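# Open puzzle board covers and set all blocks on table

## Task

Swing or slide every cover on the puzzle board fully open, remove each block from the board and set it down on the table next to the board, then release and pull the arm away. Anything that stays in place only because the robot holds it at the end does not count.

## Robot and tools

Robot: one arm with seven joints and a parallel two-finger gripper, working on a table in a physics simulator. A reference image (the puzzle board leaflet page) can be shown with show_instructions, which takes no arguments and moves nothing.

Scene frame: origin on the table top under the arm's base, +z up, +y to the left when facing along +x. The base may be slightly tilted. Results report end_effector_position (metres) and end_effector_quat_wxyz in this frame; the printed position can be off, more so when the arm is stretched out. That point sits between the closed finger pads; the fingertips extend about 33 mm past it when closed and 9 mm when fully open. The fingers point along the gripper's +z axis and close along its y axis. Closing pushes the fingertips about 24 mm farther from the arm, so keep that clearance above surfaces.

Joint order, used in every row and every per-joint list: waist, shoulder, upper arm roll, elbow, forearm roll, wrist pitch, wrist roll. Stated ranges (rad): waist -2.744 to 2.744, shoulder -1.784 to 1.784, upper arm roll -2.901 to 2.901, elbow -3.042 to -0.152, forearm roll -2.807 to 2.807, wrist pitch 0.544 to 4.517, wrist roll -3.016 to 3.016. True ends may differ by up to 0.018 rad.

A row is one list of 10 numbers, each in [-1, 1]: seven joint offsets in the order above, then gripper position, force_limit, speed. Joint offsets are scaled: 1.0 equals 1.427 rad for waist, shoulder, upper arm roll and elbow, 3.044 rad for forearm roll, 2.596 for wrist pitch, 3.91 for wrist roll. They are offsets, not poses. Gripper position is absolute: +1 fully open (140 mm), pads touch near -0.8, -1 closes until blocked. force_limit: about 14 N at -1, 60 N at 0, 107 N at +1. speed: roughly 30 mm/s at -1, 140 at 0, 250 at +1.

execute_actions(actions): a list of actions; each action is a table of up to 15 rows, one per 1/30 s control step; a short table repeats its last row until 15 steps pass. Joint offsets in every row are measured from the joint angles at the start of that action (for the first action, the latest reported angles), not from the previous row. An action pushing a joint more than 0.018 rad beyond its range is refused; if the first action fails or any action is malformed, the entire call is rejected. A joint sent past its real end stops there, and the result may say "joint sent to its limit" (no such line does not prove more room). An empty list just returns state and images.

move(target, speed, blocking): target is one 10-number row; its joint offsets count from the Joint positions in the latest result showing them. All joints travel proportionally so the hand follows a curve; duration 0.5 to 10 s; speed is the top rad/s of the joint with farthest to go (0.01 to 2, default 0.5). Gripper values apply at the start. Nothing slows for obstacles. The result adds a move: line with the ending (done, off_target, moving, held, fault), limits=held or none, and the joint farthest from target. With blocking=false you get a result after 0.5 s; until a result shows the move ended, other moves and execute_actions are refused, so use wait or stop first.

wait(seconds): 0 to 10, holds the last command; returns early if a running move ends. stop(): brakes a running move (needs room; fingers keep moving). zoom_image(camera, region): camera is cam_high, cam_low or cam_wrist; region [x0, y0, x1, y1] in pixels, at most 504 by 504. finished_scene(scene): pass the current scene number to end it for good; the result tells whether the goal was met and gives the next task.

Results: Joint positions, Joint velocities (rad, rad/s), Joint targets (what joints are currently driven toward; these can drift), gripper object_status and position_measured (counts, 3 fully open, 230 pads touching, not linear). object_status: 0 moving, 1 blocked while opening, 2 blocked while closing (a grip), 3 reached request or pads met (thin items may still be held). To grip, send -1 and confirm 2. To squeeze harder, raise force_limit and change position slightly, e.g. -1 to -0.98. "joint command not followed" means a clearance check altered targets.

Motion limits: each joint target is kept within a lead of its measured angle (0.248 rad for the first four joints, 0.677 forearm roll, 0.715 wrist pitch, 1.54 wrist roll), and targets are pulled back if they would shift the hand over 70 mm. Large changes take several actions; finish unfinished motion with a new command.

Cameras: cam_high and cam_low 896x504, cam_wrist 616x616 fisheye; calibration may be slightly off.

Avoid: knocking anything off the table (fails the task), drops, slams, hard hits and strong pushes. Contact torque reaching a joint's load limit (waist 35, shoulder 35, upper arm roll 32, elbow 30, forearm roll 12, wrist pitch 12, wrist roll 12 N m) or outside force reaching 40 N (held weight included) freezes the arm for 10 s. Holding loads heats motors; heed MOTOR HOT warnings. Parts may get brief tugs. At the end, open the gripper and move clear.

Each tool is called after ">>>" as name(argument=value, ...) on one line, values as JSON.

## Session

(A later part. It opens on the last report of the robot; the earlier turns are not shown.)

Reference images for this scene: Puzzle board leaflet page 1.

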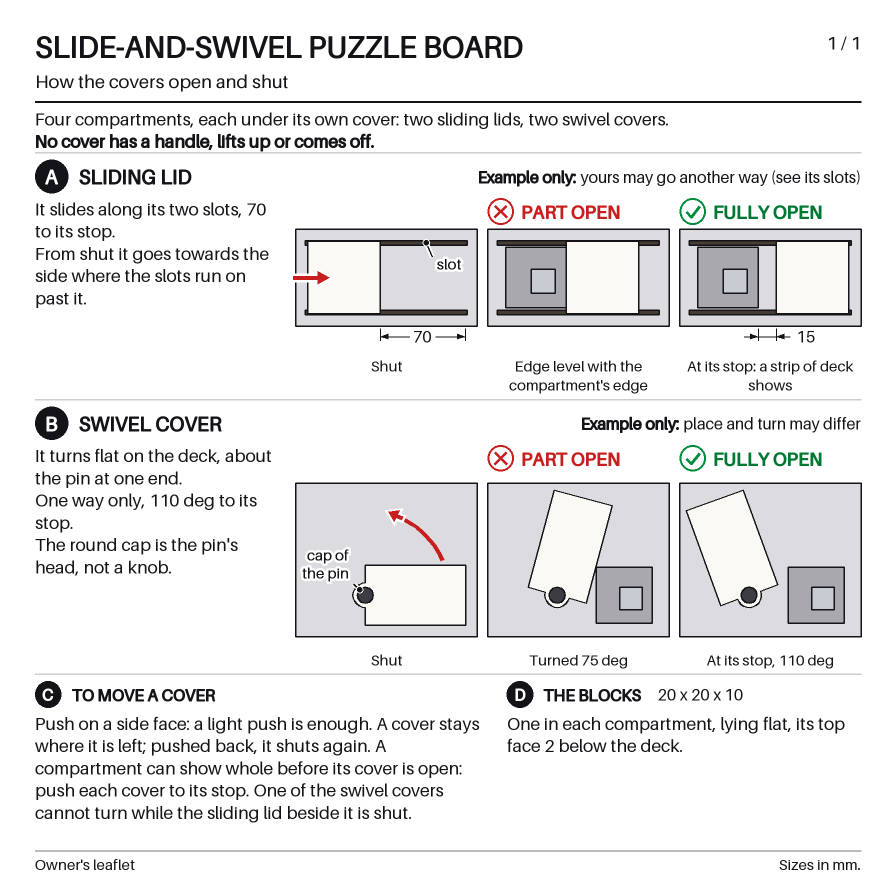

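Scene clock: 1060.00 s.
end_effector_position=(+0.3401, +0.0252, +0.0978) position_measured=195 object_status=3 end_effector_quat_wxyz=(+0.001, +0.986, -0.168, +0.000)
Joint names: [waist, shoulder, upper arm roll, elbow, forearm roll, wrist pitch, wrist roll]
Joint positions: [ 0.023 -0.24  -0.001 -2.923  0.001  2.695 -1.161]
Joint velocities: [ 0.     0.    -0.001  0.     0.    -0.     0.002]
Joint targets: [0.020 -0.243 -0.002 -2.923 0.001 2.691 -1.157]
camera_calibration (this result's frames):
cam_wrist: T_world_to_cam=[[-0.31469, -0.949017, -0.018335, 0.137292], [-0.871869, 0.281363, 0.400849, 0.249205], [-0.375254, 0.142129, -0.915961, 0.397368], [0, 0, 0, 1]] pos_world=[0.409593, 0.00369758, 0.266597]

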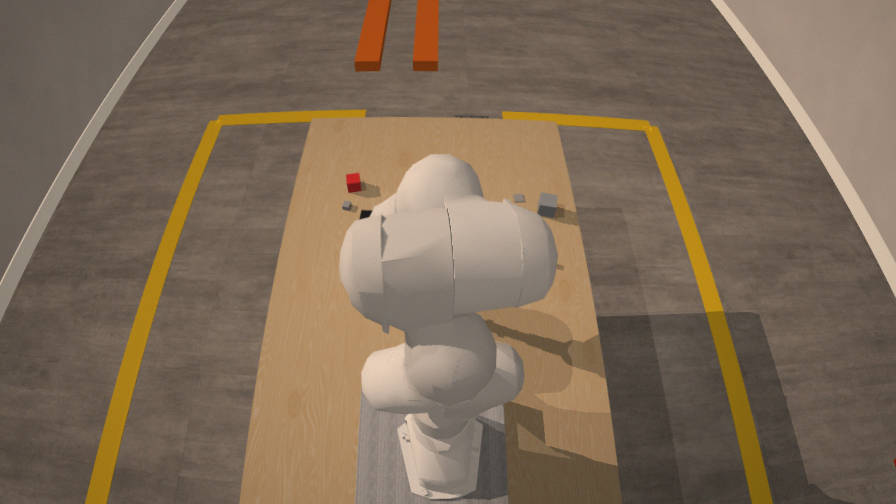

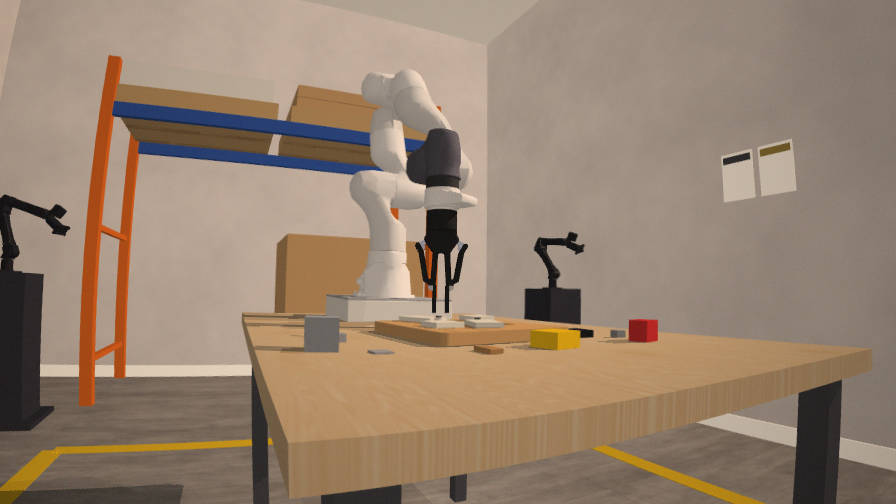

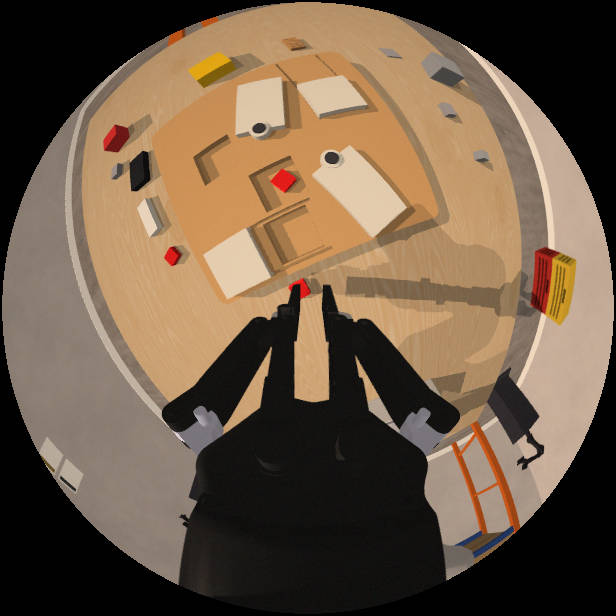

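>>> execute_actions(actions=[[[-0.002,0.0049,0,0.0053,0,-0.004,0.025,-0.523,0,0],[-0.003,0.0138,0,0.0154,0,-0.0064,0.067,-0.523,0,0],[-0.0045,0.0276,0,0.031,0,-0.008,0.1175,-0.523,0,0],[-0.0064,0.0453,0,0.051,0,-0.0097,0.168,-0.523,0,0],[-0.0086,0.0662,0,0.0746,0,-0.0115,0.21,-0.523,0,0],[-0.011,0.0893,0,0.1008,0,-0.0132,0.238,-0.523,0,0],[-0.0136,0.1137,0,0.1283,0,-0.0148,0.252,-0.523,0,0],[-0.0163,0.1386,0,0.1565,0,-0.0163,0.252,-0.523,0,0],[-0.0189,0.163,0,0.184,0,-0.0175,0.252,-0.523,0,0],[-0.0213,0.1861,0,0.2102,0,-0.0185,0.252,-0.523,0,0],[-0.0235,0.207,0,0.2338,0,-0.0192,0.2435,-0.523,0,0],[-0.0254,0.2246,0,0.2538,0,-0.0194,0.2267,-0.523,0,0],[-0.0269,0.2383,0,0.2693,0,-0.0194,0.205,-0.523,0,0],[-0.0278,0.2473,0,0.2794,0,-0.0194,0.185,-0.523,0,0],[-0.0282,0.2505,0,0.283,0,-0.0194,0.1679,-0.523,0,0]]])

Scene clock: 1078.33 s.
end_effector_position=(+0.4582, +0.0178, +0.0891) position_measured=195 object_status=3 end_effector_quat_wxyz=(+0.000, +0.875, -0.484, +0.003)
Joint names: [waist, shoulder, upper arm roll, elbow, forearm roll, wrist pitch, wrist roll]
Joint positions: [-0.012  0.082 -0.001 -2.558  0.001  2.657 -0.523]
Joint velocities: [-0.055  0.468 -0.001  0.506 -0.001 -0.024  0.05 ]
Joint targets: [-0.017 0.117 -0.001 -2.520 0.001 2.645 -0.504]
camera_calibration (this result's frames):
cam_wrist: T_world_to_cam=[[-0.837036, -0.546676, -0.0227248, 0.399869], [-0.509483, 0.763598, 0.396668, 0.183489], [-0.199496, 0.343603, -0.917681, 0.350813], [0, 0, 0, 1]] pos_world=[0.498175, -0.0420537, 0.258237]

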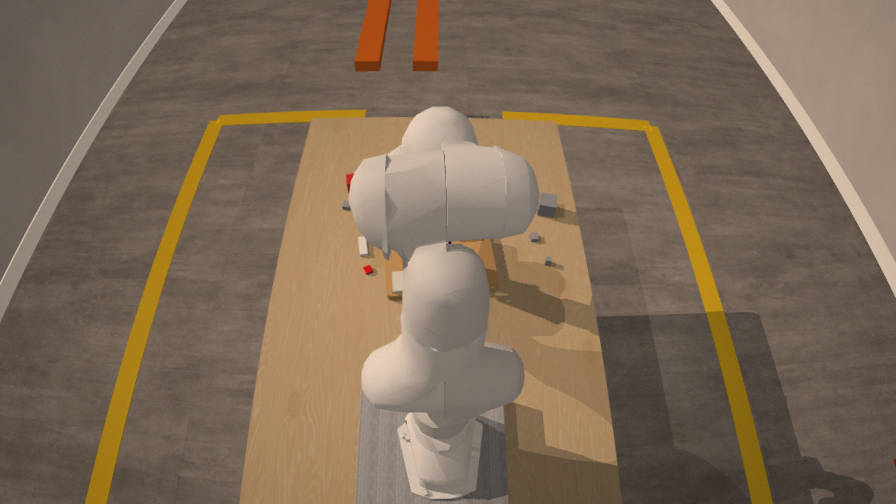

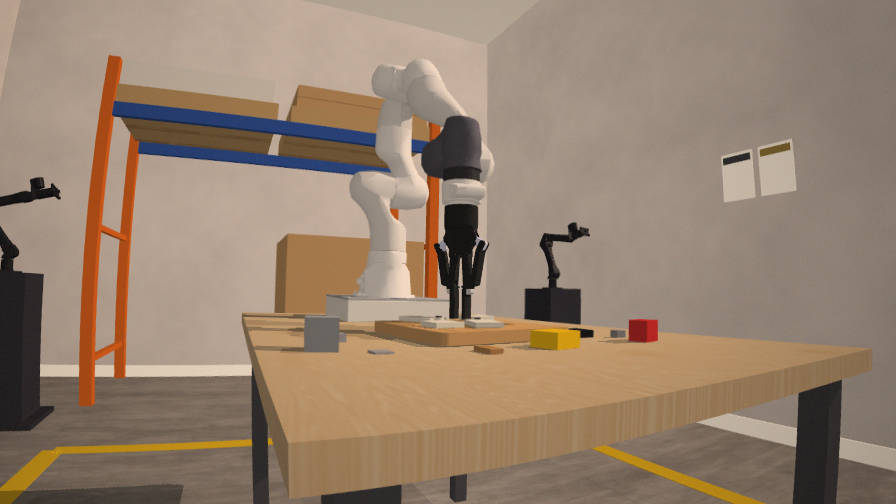

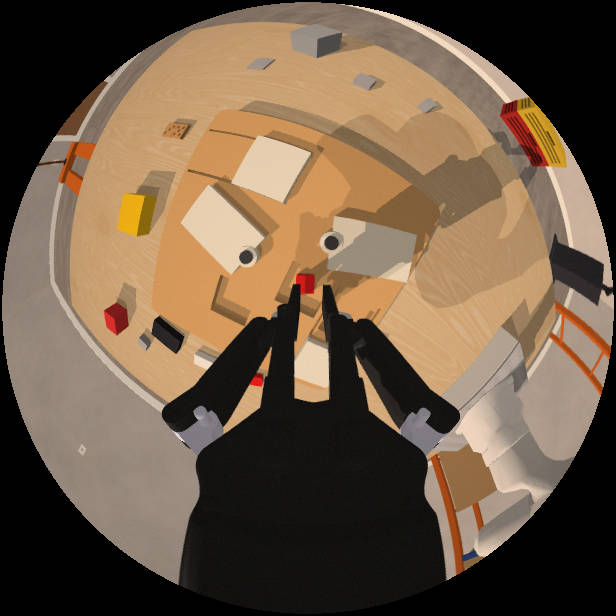

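>>> execute_actions(actions=[])

>>> zoom_image(camera="cam_wrist", region=[270, 250, 354, 334])

Scene clock: 1084.00 s.
end_effector_position=(+0.4677, +0.0166, +0.0859) position_measured=195 object_status=3 end_effector_quat_wxyz=(+0.002, +0.871, -0.492, +0.001)
Joint names: [waist, shoulder, upper arm roll, elbow, forearm roll, wrist pitch, wrist roll]
Joint positions: [-0.015  0.115 -0.001 -2.522  0.001  2.648 -0.508]
Joint velocities: [ 0.     0.     0.     0.    -0.001 -0.001  0.   ]
Joint targets: [-0.017 0.117 -0.001 -2.520 0.001 2.645 -0.504]
camera_calibration (this result's frames):
cam_wrist: T_world_to_cam=[[-0.847014, -0.531241, -0.0187486, 0.411148], [-0.493573, 0.772881, 0.3988, 0.182754], [-0.197368, 0.347043, -0.916846, 0.349017], [0, 0, 0, 1]] pos_world=[0.507336, -0.0439525, 0.254821]

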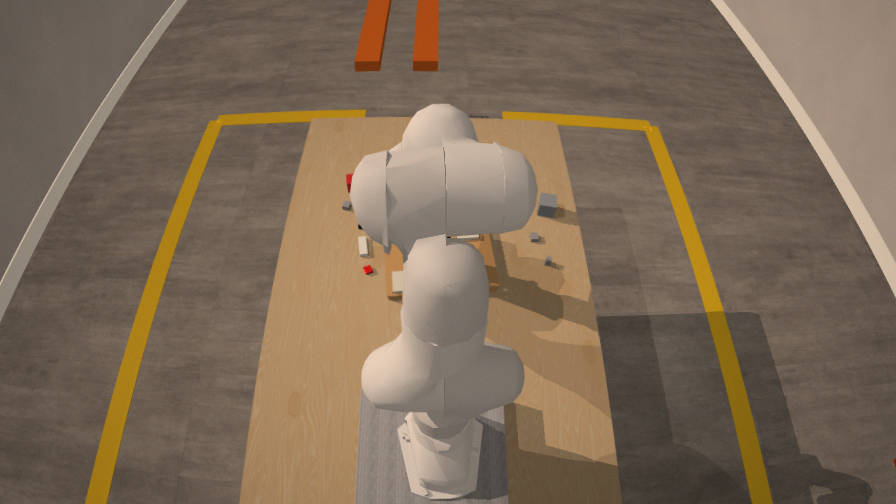

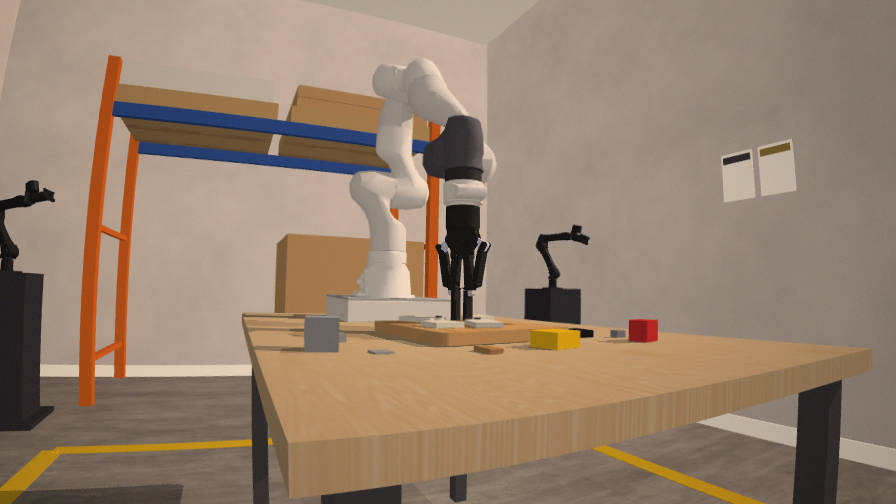

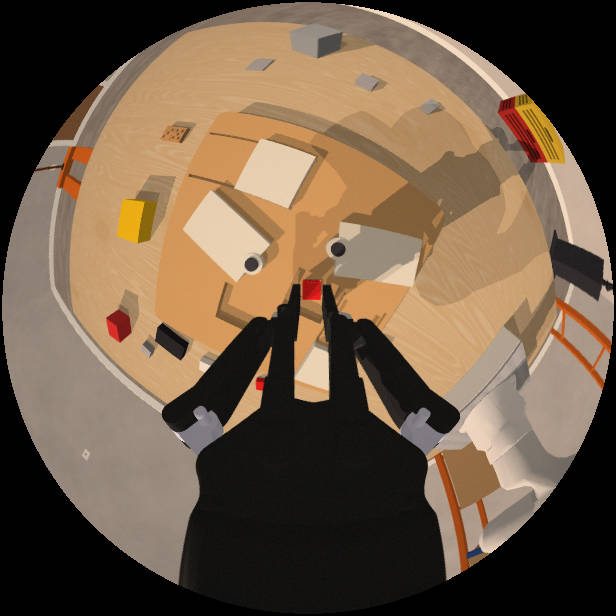

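Region (270, 250, 354, 334) of cam_wrist's 616x616 image, scaled by 6.000, with more detail than that image has.

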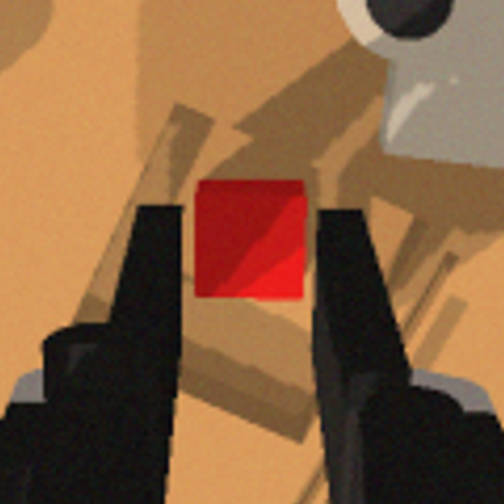

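>>> execute_actions(actions=[[[-0.001,0.0022,0,0.001,0,0.0031,0.0005,-0.534,0,-0.4],[-0.001,0.0034,0,0.001,0,0.0049,0.0005,-0.534,0,-0.4],[-0.001,0.0051,0,0.001,0,0.0067,0.0005,-0.534,0,-0.4],[-0.001,0.0074,0,0.001,0,0.0087,0.0005,-0.534,0,-0.4],[-0.001,0.01,0,0.001,0,0.0105,0.0005,-0.534,0,-0.4],[-0.001,0.0128,0,0.001,0,0.0123,0.0005,-0.534,0,-0.4],[-0.001,0.0157,0,0.001,0,0.0139,0.0005,-0.534,0,-0.4],[-0.001,0.0185,0,0.001,0,0.0152,0.0005,-0.534,0,-0.4],[-0.001,0.0211,0,0.001,0,0.0162,0.0005,-0.534,0,-0.4],[-0.001,0.0234,0,0.001,0,0.0168,0.0005,-0.534,0,-0.4],[-0.001,0.0252,0,0.001,0,0.0168,0.0005,-0.534,0,-0.4],[-0.001,0.0263,0,0.001,0,0.0164,0.0005,-0.534,0,-0.4],[-0.001,0.0268,0,0.001,0,0.0157,0.0005,-0.534,0,-0.4],[-0.001,0.0268,0,0.001,0,0.0153,0.0005,-0.534,0,-0.4],[-0.001,0.0268,0,0.001,0,0.0153,0.0005,-0.534,0,-0.4]]])

>>> zoom_image(camera="cam_wrist", region=[270, 250, 354, 334])

Scene clock: 1136.13 s.
end_effector_position=(+0.4698, +0.0166, +0.0784) position_measured=197 object_status=3 end_effector_quat_wxyz=(+0.000, +0.871, -0.492, +0.003)
Joint names: [waist, shoulder, upper arm roll, elbow, forearm roll, wrist pitch, wrist roll]
Joint positions: [-0.015  0.137 -0.001 -2.521  0.001  2.675 -0.508]
Joint velocities: [-0.    -0.    -0.001 -0.001  0.    -0.     0.   ]
Joint targets: [-0.017 0.153 -0.001 -2.521 0.001 2.688 -0.506]
camera_calibration (this result's frames):
cam_wrist: T_world_to_cam=[[-0.846949, -0.531148, -0.0236638, 0.413147], [-0.495758, 0.772871, 0.396098, 0.188045], [-0.192097, 0.347206, -0.917903, 0.340161], [0, 0, 0, 1]] pos_world=[0.508483, -0.0439984, 0.247527]

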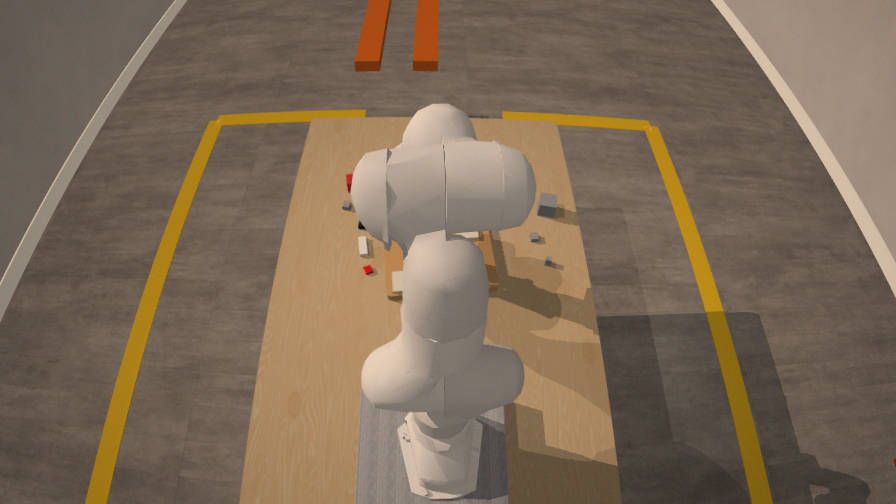

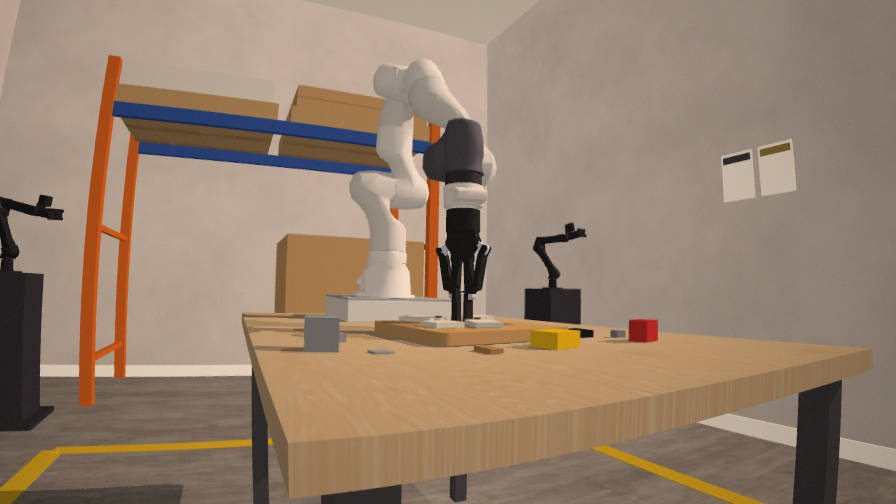

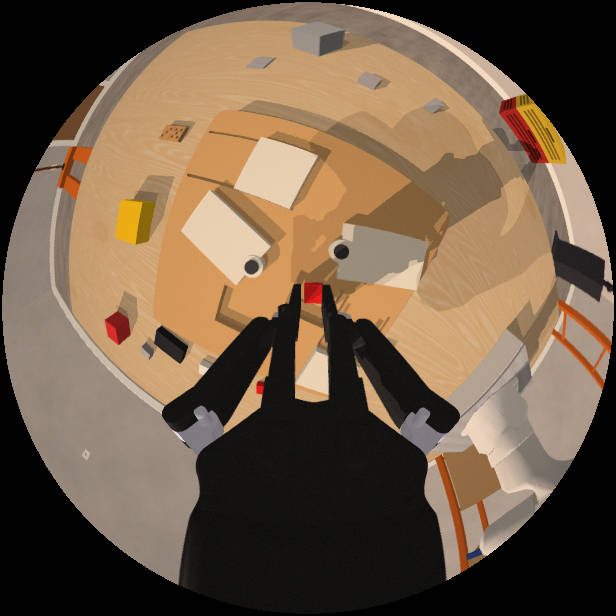

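Region (270, 250, 354, 334) of cam_wrist's 616x616 image, scaled by 6.000, with more detail than that image has.

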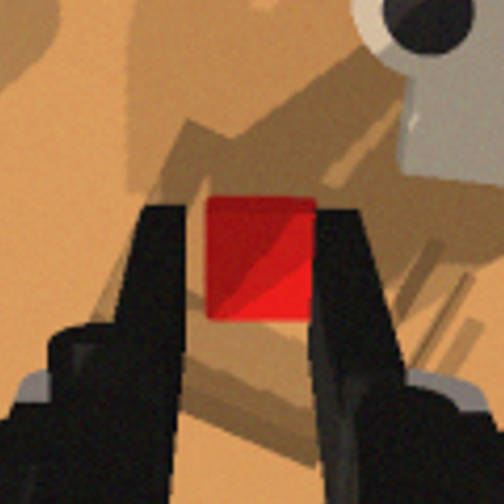

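>>> execute_actions(actions=[[[-0.001,-0.001,0,0,0,-0.003,0.0005,-0.534,0,-0.4],[-0.001,-0.003,0,0,0,-0.007,0.0005,-0.534,0,-0.4],[-0.001,-0.004,0,0,0,-0.0075,0.0005,-0.534,0,-0.4],[-0.001,-0.0047,0,0,0,-0.0075,0.0005,-0.534,0,-0.4],[-0.001,-0.0052,0,0,0,-0.007,0.0005,-0.534,0,-0.4],[-0.001,-0.0052,0,0,0,-0.0062,0.0005,-0.534,0,-0.4],[-0.001,-0.0052,0,0,0,-0.0056,0.0005,-0.534,0,-0.4]]])

>>> zoom_image(camera="cam_wrist", region=[270, 250, 354, 334])

Scene clock: 1147.27 s.
end_effector_position=(+0.4683, +0.0165, +0.0799) position_measured=197 object_status=3 end_effector_quat_wxyz=(+0.001, +0.871, -0.492, +0.001)
Joint names: [waist, shoulder, upper arm roll, elbow, forearm roll, wrist pitch, wrist roll]
Joint positions: [-0.015  0.132 -0.001 -2.521  0.001  2.665 -0.508]
Joint velocities: [ 0.001 -0.001 -0.001 -0.     0.    -0.001  0.001]
Joint targets: [-0.017 0.129 -0.001 -2.521 0.001 2.661 -0.506]
camera_calibration (this result's frames):
cam_wrist: T_world_to_cam=[[-0.847071, -0.531126, -0.019402, 0.411571], [-0.493777, 0.77295, 0.398413, 0.185619], [-0.196611, 0.347064, -0.917001, 0.343297], [0, 0, 0, 1]] pos_world=[0.50778, -0.0440236, 0.248836]

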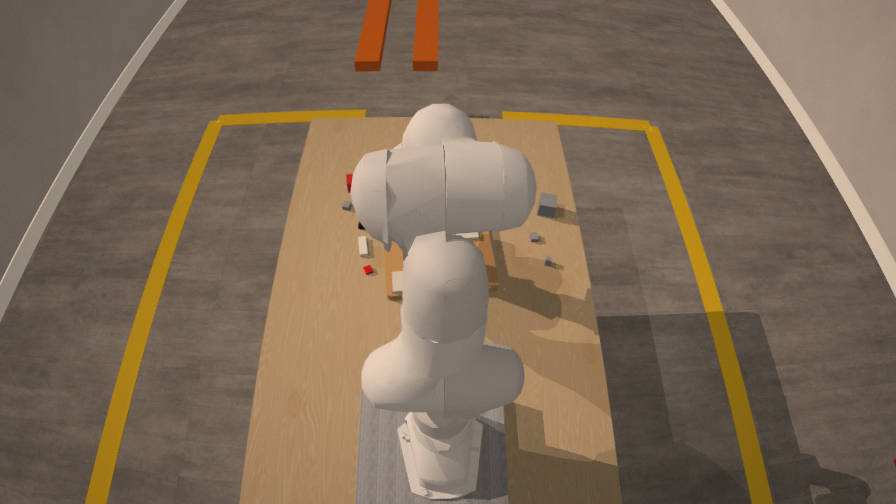

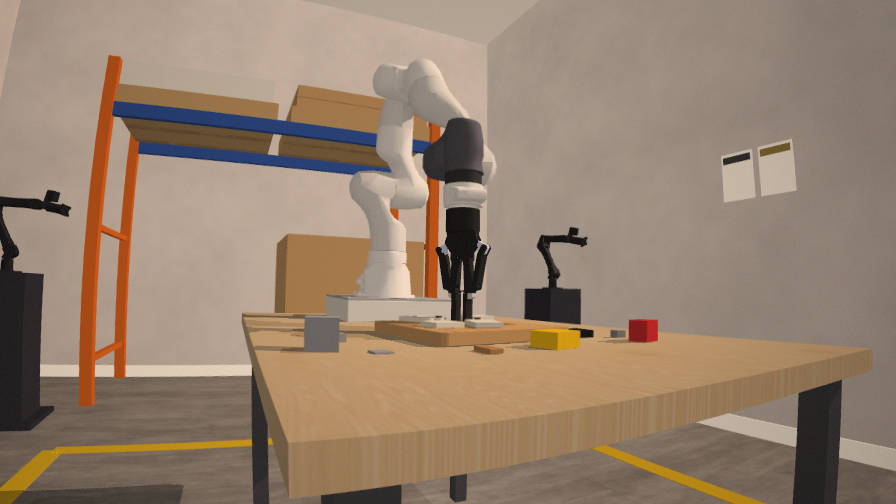

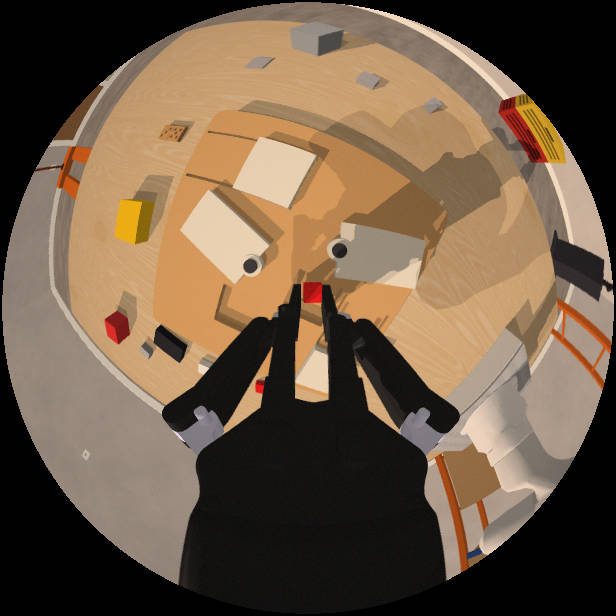

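Region (270, 250, 354, 334) of cam_wrist's 616x616 image, scaled by 6.000, with more detail than that image has.

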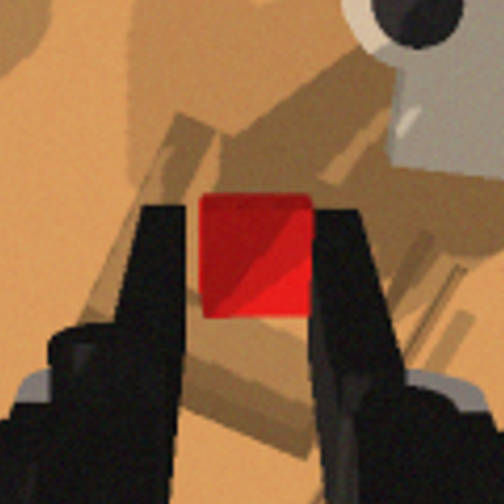

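>>> execute_actions(actions=[[[-0.001,0.0014,0,0,0,-0.0039,0.0005,-0.534,0,-0.4],[-0.001,0.0021,0,0,0,-0.0039,0.0005,-0.534,0,-0.4],[-0.001,0.0028,0,0,0,-0.002,0.0005,-0.534,0,-0.4],[-0.001,0.0039,0,0,0,-0.0008,0.0005,-0.534,0,-0.4],[-0.001,0.0049,0,0,0,0.0012,0.0005,-0.534,0,-0.4],[-0.001,0.0063,0,0,0,0.0031,0.0005,-0.534,0,-0.4],[-0.001,0.0077,0,0,0,0.0046,0.0005,-0.534,0,-0.4],[-0.001,0.0091,0,0,0,0.0058,0.0005,-0.534,0,-0.4],[-0.001,0.0105,0,0,0,0.0065,0.0005,-0.534,0,-0.4],[-0.001,0.0119,0,0,0,0.0073,0.0005,-0.534,0,-0.4],[-0.001,0.0133,0,0,0,0.0081,0.0005,-0.534,0,-0.4],[-0.001,0.0144,0,0,0,0.0085,0.0005,-0.534,0,-0.4],[-0.001,0.0149,0,0,0,0.0081,0.0005,-0.534,0,-0.4],[-0.001,0.0149,0,0,0,0.0075,0.0005,-0.534,0,-0.4],[-0.001,0.0149,0,0,0,0.0073,0.0005,-0.534,0,-0.4]]])

>>> zoom_image(camera="cam_wrist", region=[270, 250, 354, 334])

Scene clock: 1174.13 s.
end_effector_position=(+0.4692, +0.0166, +0.0783) position_measured=197 object_status=3 end_effector_quat_wxyz=(+0.001, +0.871, -0.492, +0.002)
Joint names: [waist, shoulder, upper arm roll, elbow, forearm roll, wrist pitch, wrist roll]
Joint positions: [-0.015  0.137 -0.001 -2.521  0.001  2.672 -0.508]
Joint velocities: [-0.    -0.001  0.001  0.001  0.    -0.001 -0.   ]
Joint targets: [-0.017 0.153 -0.001 -2.521 0.001 2.684 -0.506]
camera_calibration (this result's frames):
cam_wrist: T_world_to_cam=[[-0.846981, -0.531186, -0.0215494, 0.412462], [-0.49482, 0.772879, 0.397254, 0.187218], [-0.194361, 0.347129, -0.917456, 0.341013], [0, 0, 0, 1]] pos_world=[0.508267, -0.0439785, 0.247379]

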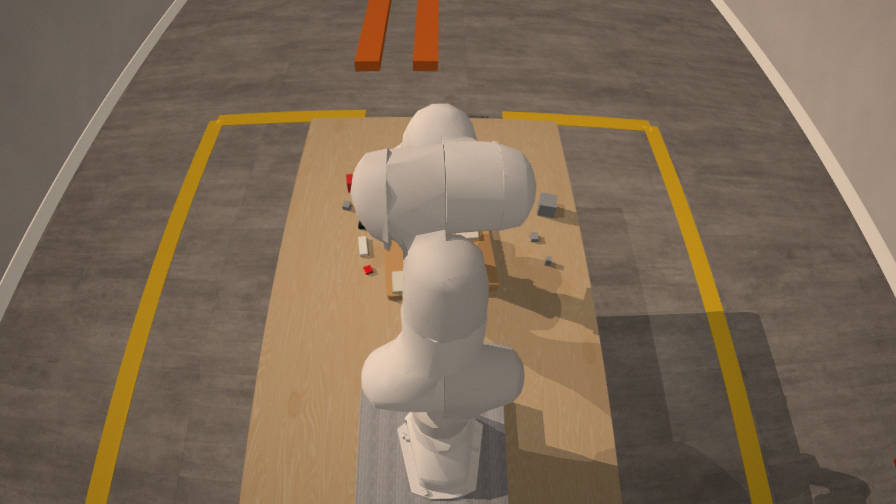

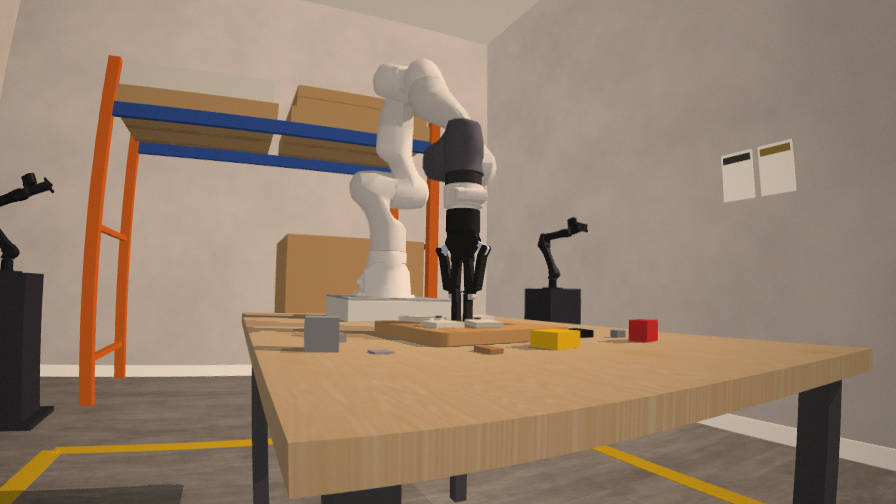

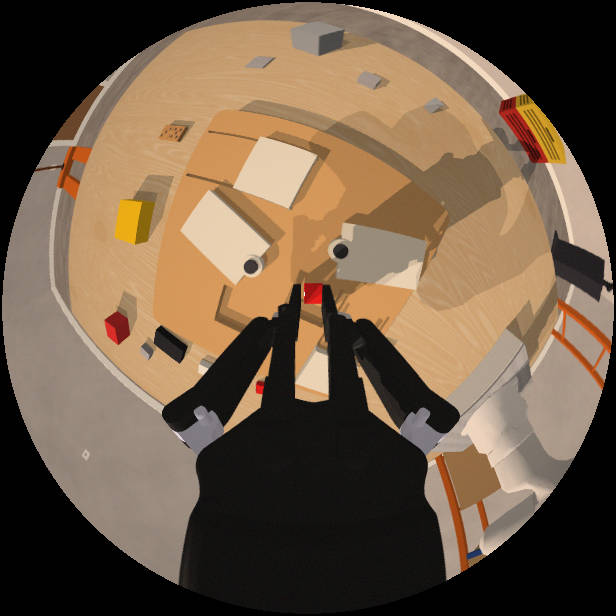

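Region (270, 250, 354, 334) of cam_wrist's 616x616 image, scaled by 6.000, with more detail than that image has.

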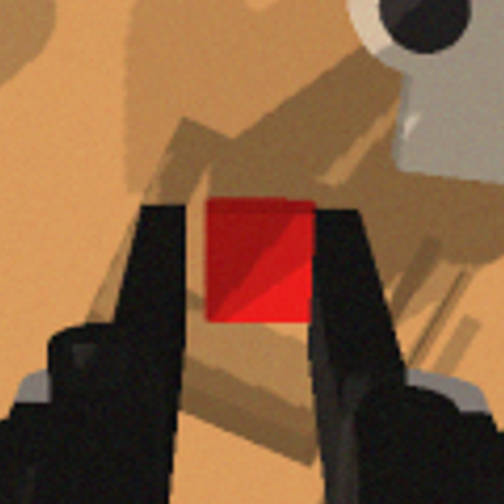

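>>> execute_actions(actions=[[[-0.001,-0.002,0,0,0,-0.001,0.0005,-0.534,0,-0.4],[-0.001,-0.005,0,0,0,-0.004,0.0005,-0.534,0,-0.4],[-0.001,-0.0075,0,0,0,-0.007,0.0005,-0.534,0,-0.4],[-0.001,-0.009,0,0,0,-0.01,0.0005,-0.534,0,-0.4],[-0.001,-0.0102,0,0,0,-0.0115,0.0005,-0.534,0,-0.4],[-0.001,-0.0102,0,0,0,-0.0115,0.0005,-0.534,0,-0.4],[-0.001,-0.0102,0,0,0,-0.0105,0.0005,-0.534,0,-0.4],[-0.001,-0.0102,0,0,0,-0.0095,0.0005,-0.534,0,-0.4],[-0.001,-0.0102,0,0,0,-0.0087,0.0005,-0.52,0,-0.4]]])

>>> zoom_image(camera="cam_wrist", region=[270, 250, 354, 334])

Scene clock: 1185.27 s.
end_effector_position=(+0.4675, +0.0166, +0.0824) position_measured=195 object_status=0 end_effector_quat_wxyz=(+0.002, +0.871, -0.492, -0.000)
Joint names: [waist, shoulder, upper arm roll, elbow, forearm roll, wrist pitch, wrist roll]
Joint positions: [-0.015  0.125 -0.001 -2.52   0.001  2.654 -0.508]
Joint velocities: [ 0.    -0.001 -0.    -0.    -0.    -0.004 -0.001]
Joint targets: [-0.017 0.122 -0.001 -2.521 0.001 2.649 -0.506]
camera_calibration (this result's frames):
cam_wrist: T_world_to_cam=[[-0.847058, -0.53124, -0.0166492, 0.410756], [-0.492602, 0.772915, 0.399932, 0.183495], [-0.199591, 0.346967, -0.916394, 0.346806], [0, 0, 0, 1]] pos_world=[0.507544, -0.0439457, 0.251264]

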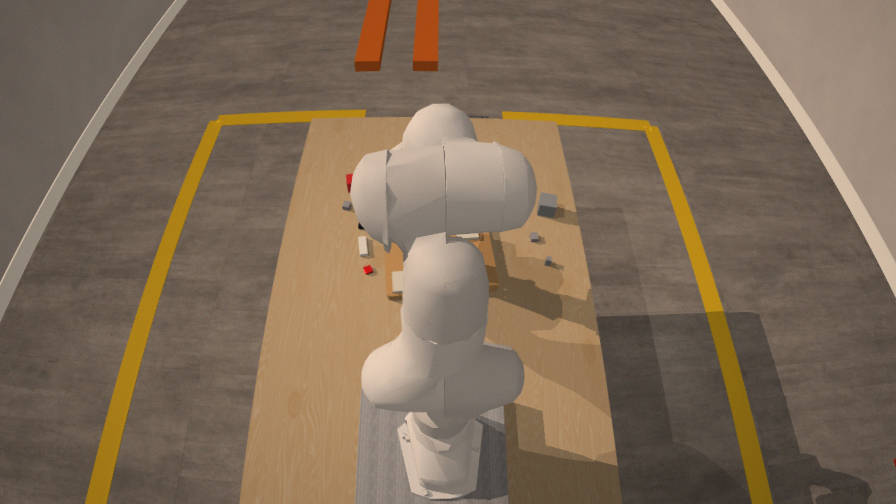

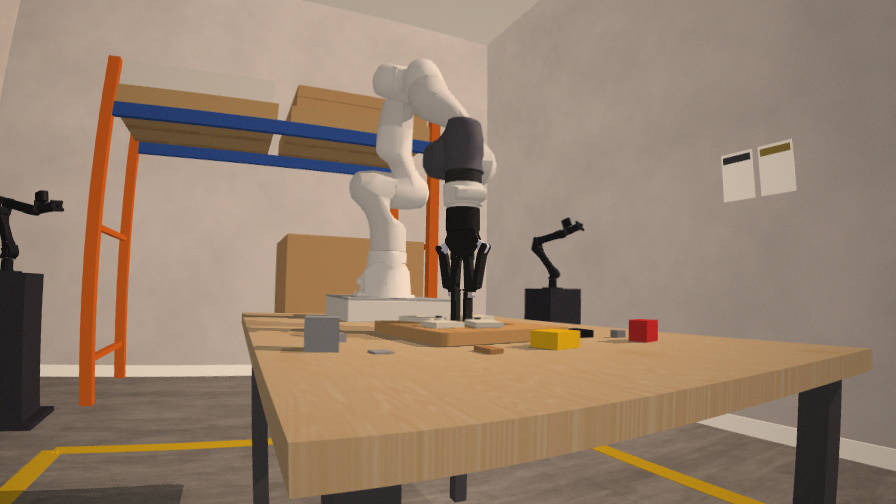

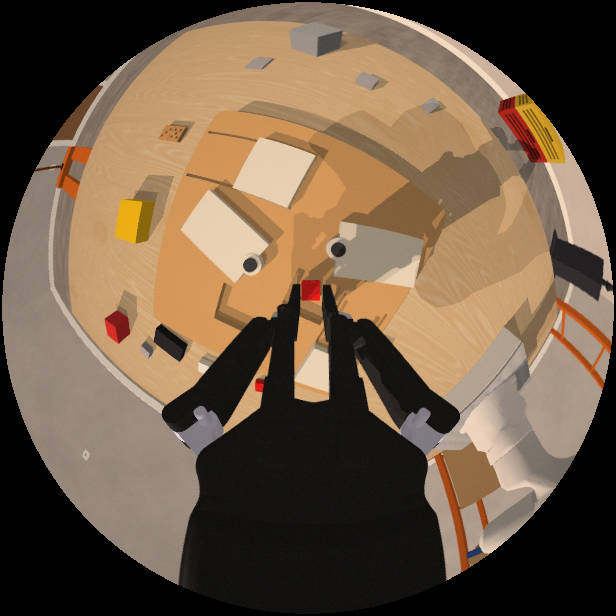

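Region (270, 250, 354, 334) of cam_wrist's 616x616 image, scaled by 6.000, with more detail than that image has.

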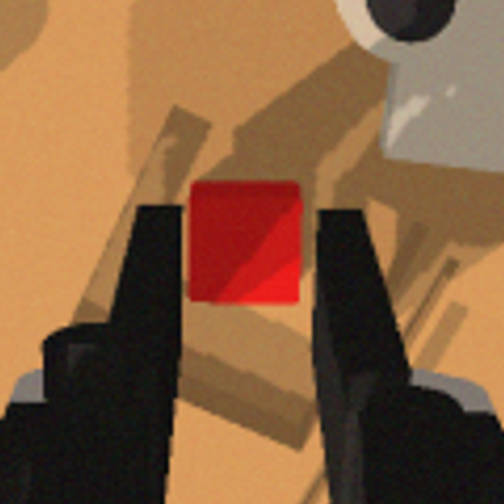

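>>> execute_actions(actions=[])

>>> zoom_image(camera="cam_wrist", region=[270, 250, 354, 334])

Scene clock: 1190.60 s.
end_effector_position=(+0.4673, +0.0166, +0.0824) position_measured=195 object_status=3 end_effector_quat_wxyz=(+0.002, +0.871, -0.492, -0.001)
Joint names: [waist, shoulder, upper arm roll, elbow, forearm roll, wrist pitch, wrist roll]
Joint positions: [-0.015  0.125 -0.001 -2.52   0.001  2.653 -0.508]
Joint velocities: [ 0.002  0.001  0.001  0.001 -0.     0.     0.   ]
Joint targets: [-0.017 0.122 -0.001 -2.521 0.001 2.649 -0.506]
camera_calibration (this result's frames):
cam_wrist: T_world_to_cam=[[-0.847069, -0.531239, -0.0161061, 0.410543], [-0.492349, 0.772925, 0.400224, 0.183273], [-0.200166, 0.346947, -0.916276, 0.346997], [0, 0, 0, 1]] pos_world=[0.507449, -0.043949, 0.251207]

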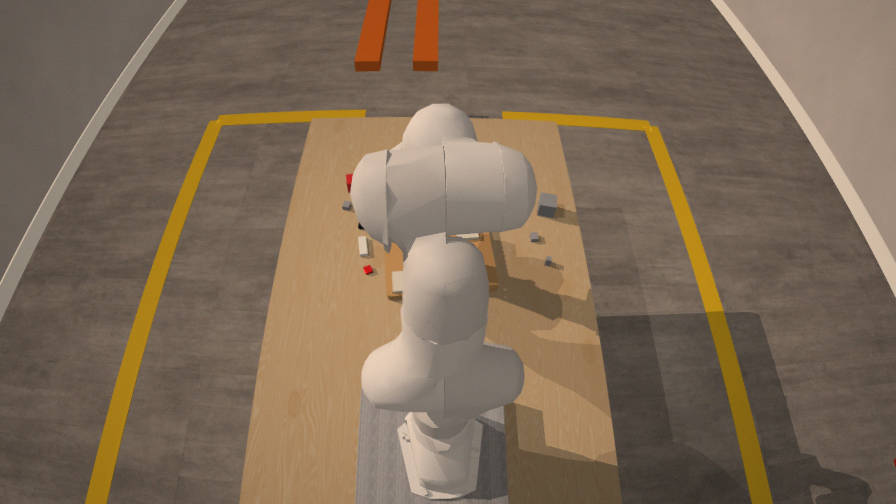

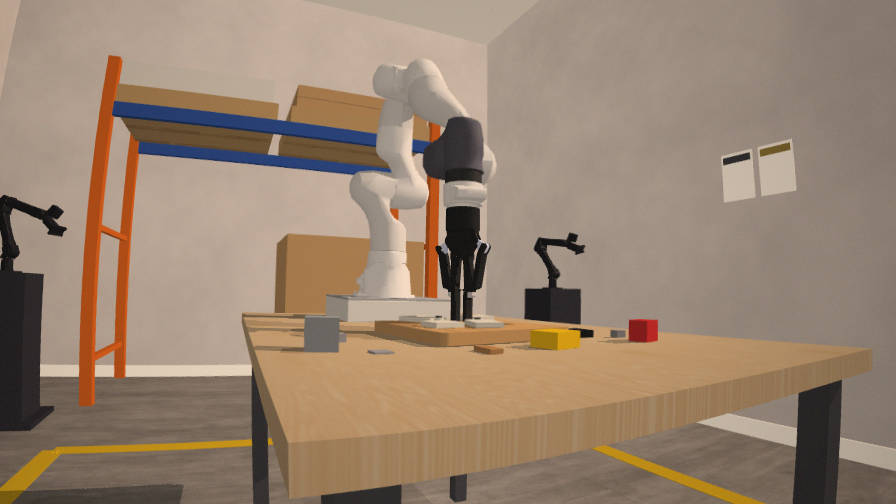

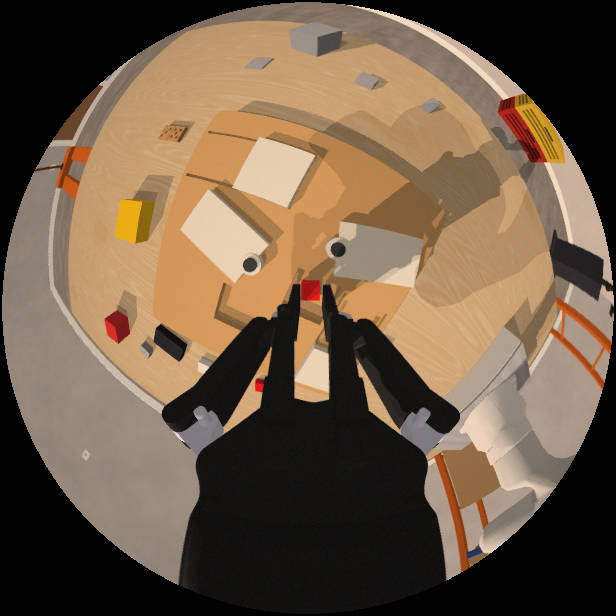

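Region (270, 250, 354, 334) of cam_wrist's 616x616 image, scaled by 6.000, with more detail than that image has.

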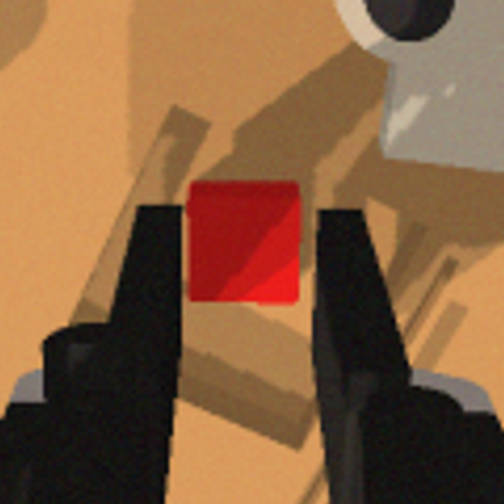

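>>> execute_actions(actions=[[[-0.001,0.0025,0,0,0,0.0035,0.0005,-0.52,0,-0.4],[-0.001,0.0036,0,0,0,0.0048,0.0005,-0.52,0,-0.4],[-0.001,0.005,0,0,0,0.006,0.0005,-0.52,0,-0.4],[-0.001,0.0066,0,0,0,0.0069,0.0005,-0.52,0,-0.4],[-0.001,0.0081,0,0,0,0.0079,0.0005,-0.52,0,-0.4],[-0.001,0.0097,0,0,0,0.0089,0.0005,-0.52,0,-0.4],[-0.001,0.0112,0,0,0,0.0096,0.0005,-0.52,0,-0.4],[-0.001,0.0128,0,0,0,0.0104,0.0005,-0.52,0,-0.4],[-0.001,0.0143,0,0,0,0.0112,0.0005,-0.52,0,-0.4],[-0.001,0.0158,0,0,0,0.0119,0.0005,-0.52,0,-0.4],[-0.001,0.0174,0,0,0,0.0127,0.0005,-0.52,0,-0.4],[-0.001,0.0188,0,0,0,0.0131,0.0005,-0.52,0,-0.4],[-0.001,0.0198,0,0,0,0.0131,0.0005,-0.52,0,-0.4],[-0.001,0.0203,0,0,0,0.0127,0.0005,-0.52,0,-0.4],[-0.001,0.0203,0,0,0,0.0126,0.0005,-0.52,0,-0.4]]])

>>> zoom_image(camera="cam_wrist", region=[270, 250, 354, 334])

Scene clock: 1228.70 s.
end_effector_position=(+0.4672, +0.0165, +0.0731) position_measured=195 object_status=3 end_effector_quat_wxyz=(+0.002, +0.871, -0.492, -0.001)
Joint names: [waist, shoulder, upper arm roll, elbow, forearm roll, wrist pitch, wrist roll]
Joint positions: [-0.015  0.149 -0.001 -2.52   0.001  2.678 -0.508]
Joint velocities: [-0.001  0.035 -0.     0.002  0.001  0.021  0.   ]
Joint targets: [-0.017 0.153 -0.001 -2.520 0.001 2.686 -0.506]
camera_calibration (this result's frames):
cam_wrist: T_world_to_cam=[[-0.847071, -0.531236, -0.0161299, 0.410296], [-0.492367, 0.772944, 0.400165, 0.187017], [-0.200115, 0.34691, -0.916301, 0.338427], [0, 0, 0, 1]] pos_world=[0.507355, -0.0439938, 0.241881]

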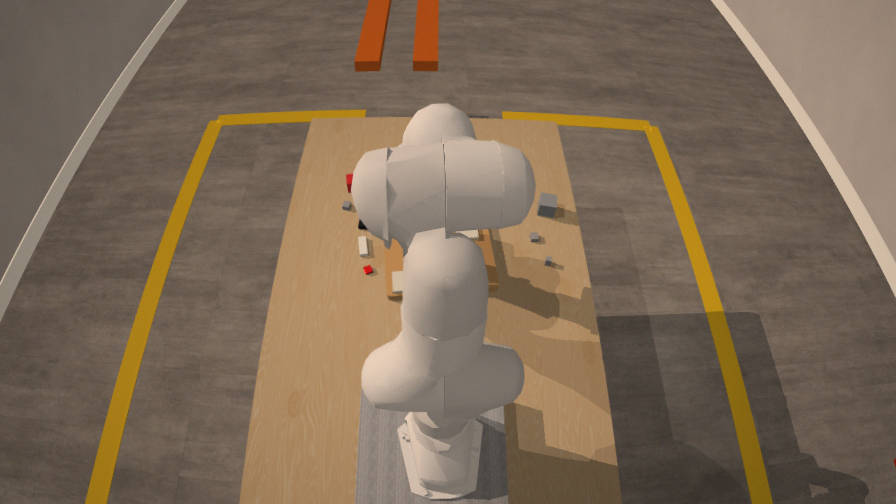

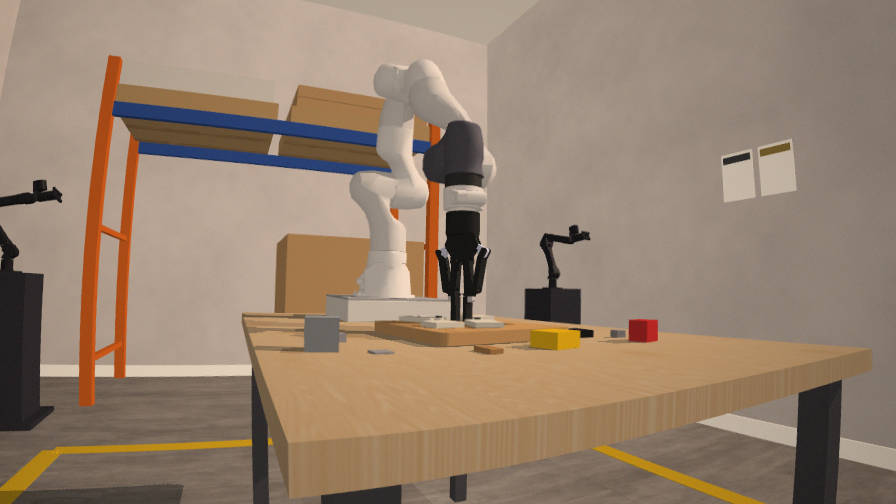

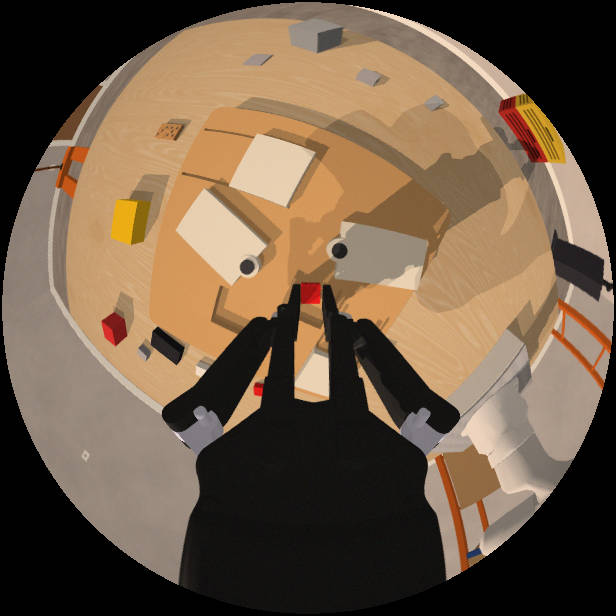

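Region (270, 250, 354, 334) of cam_wrist's 616x616 image, scaled by 6.000, with more detail than that image has.

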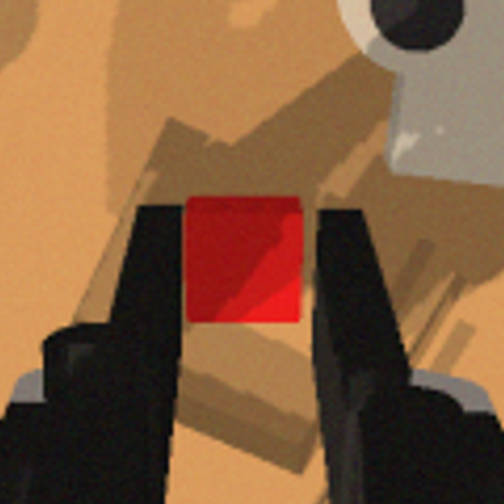

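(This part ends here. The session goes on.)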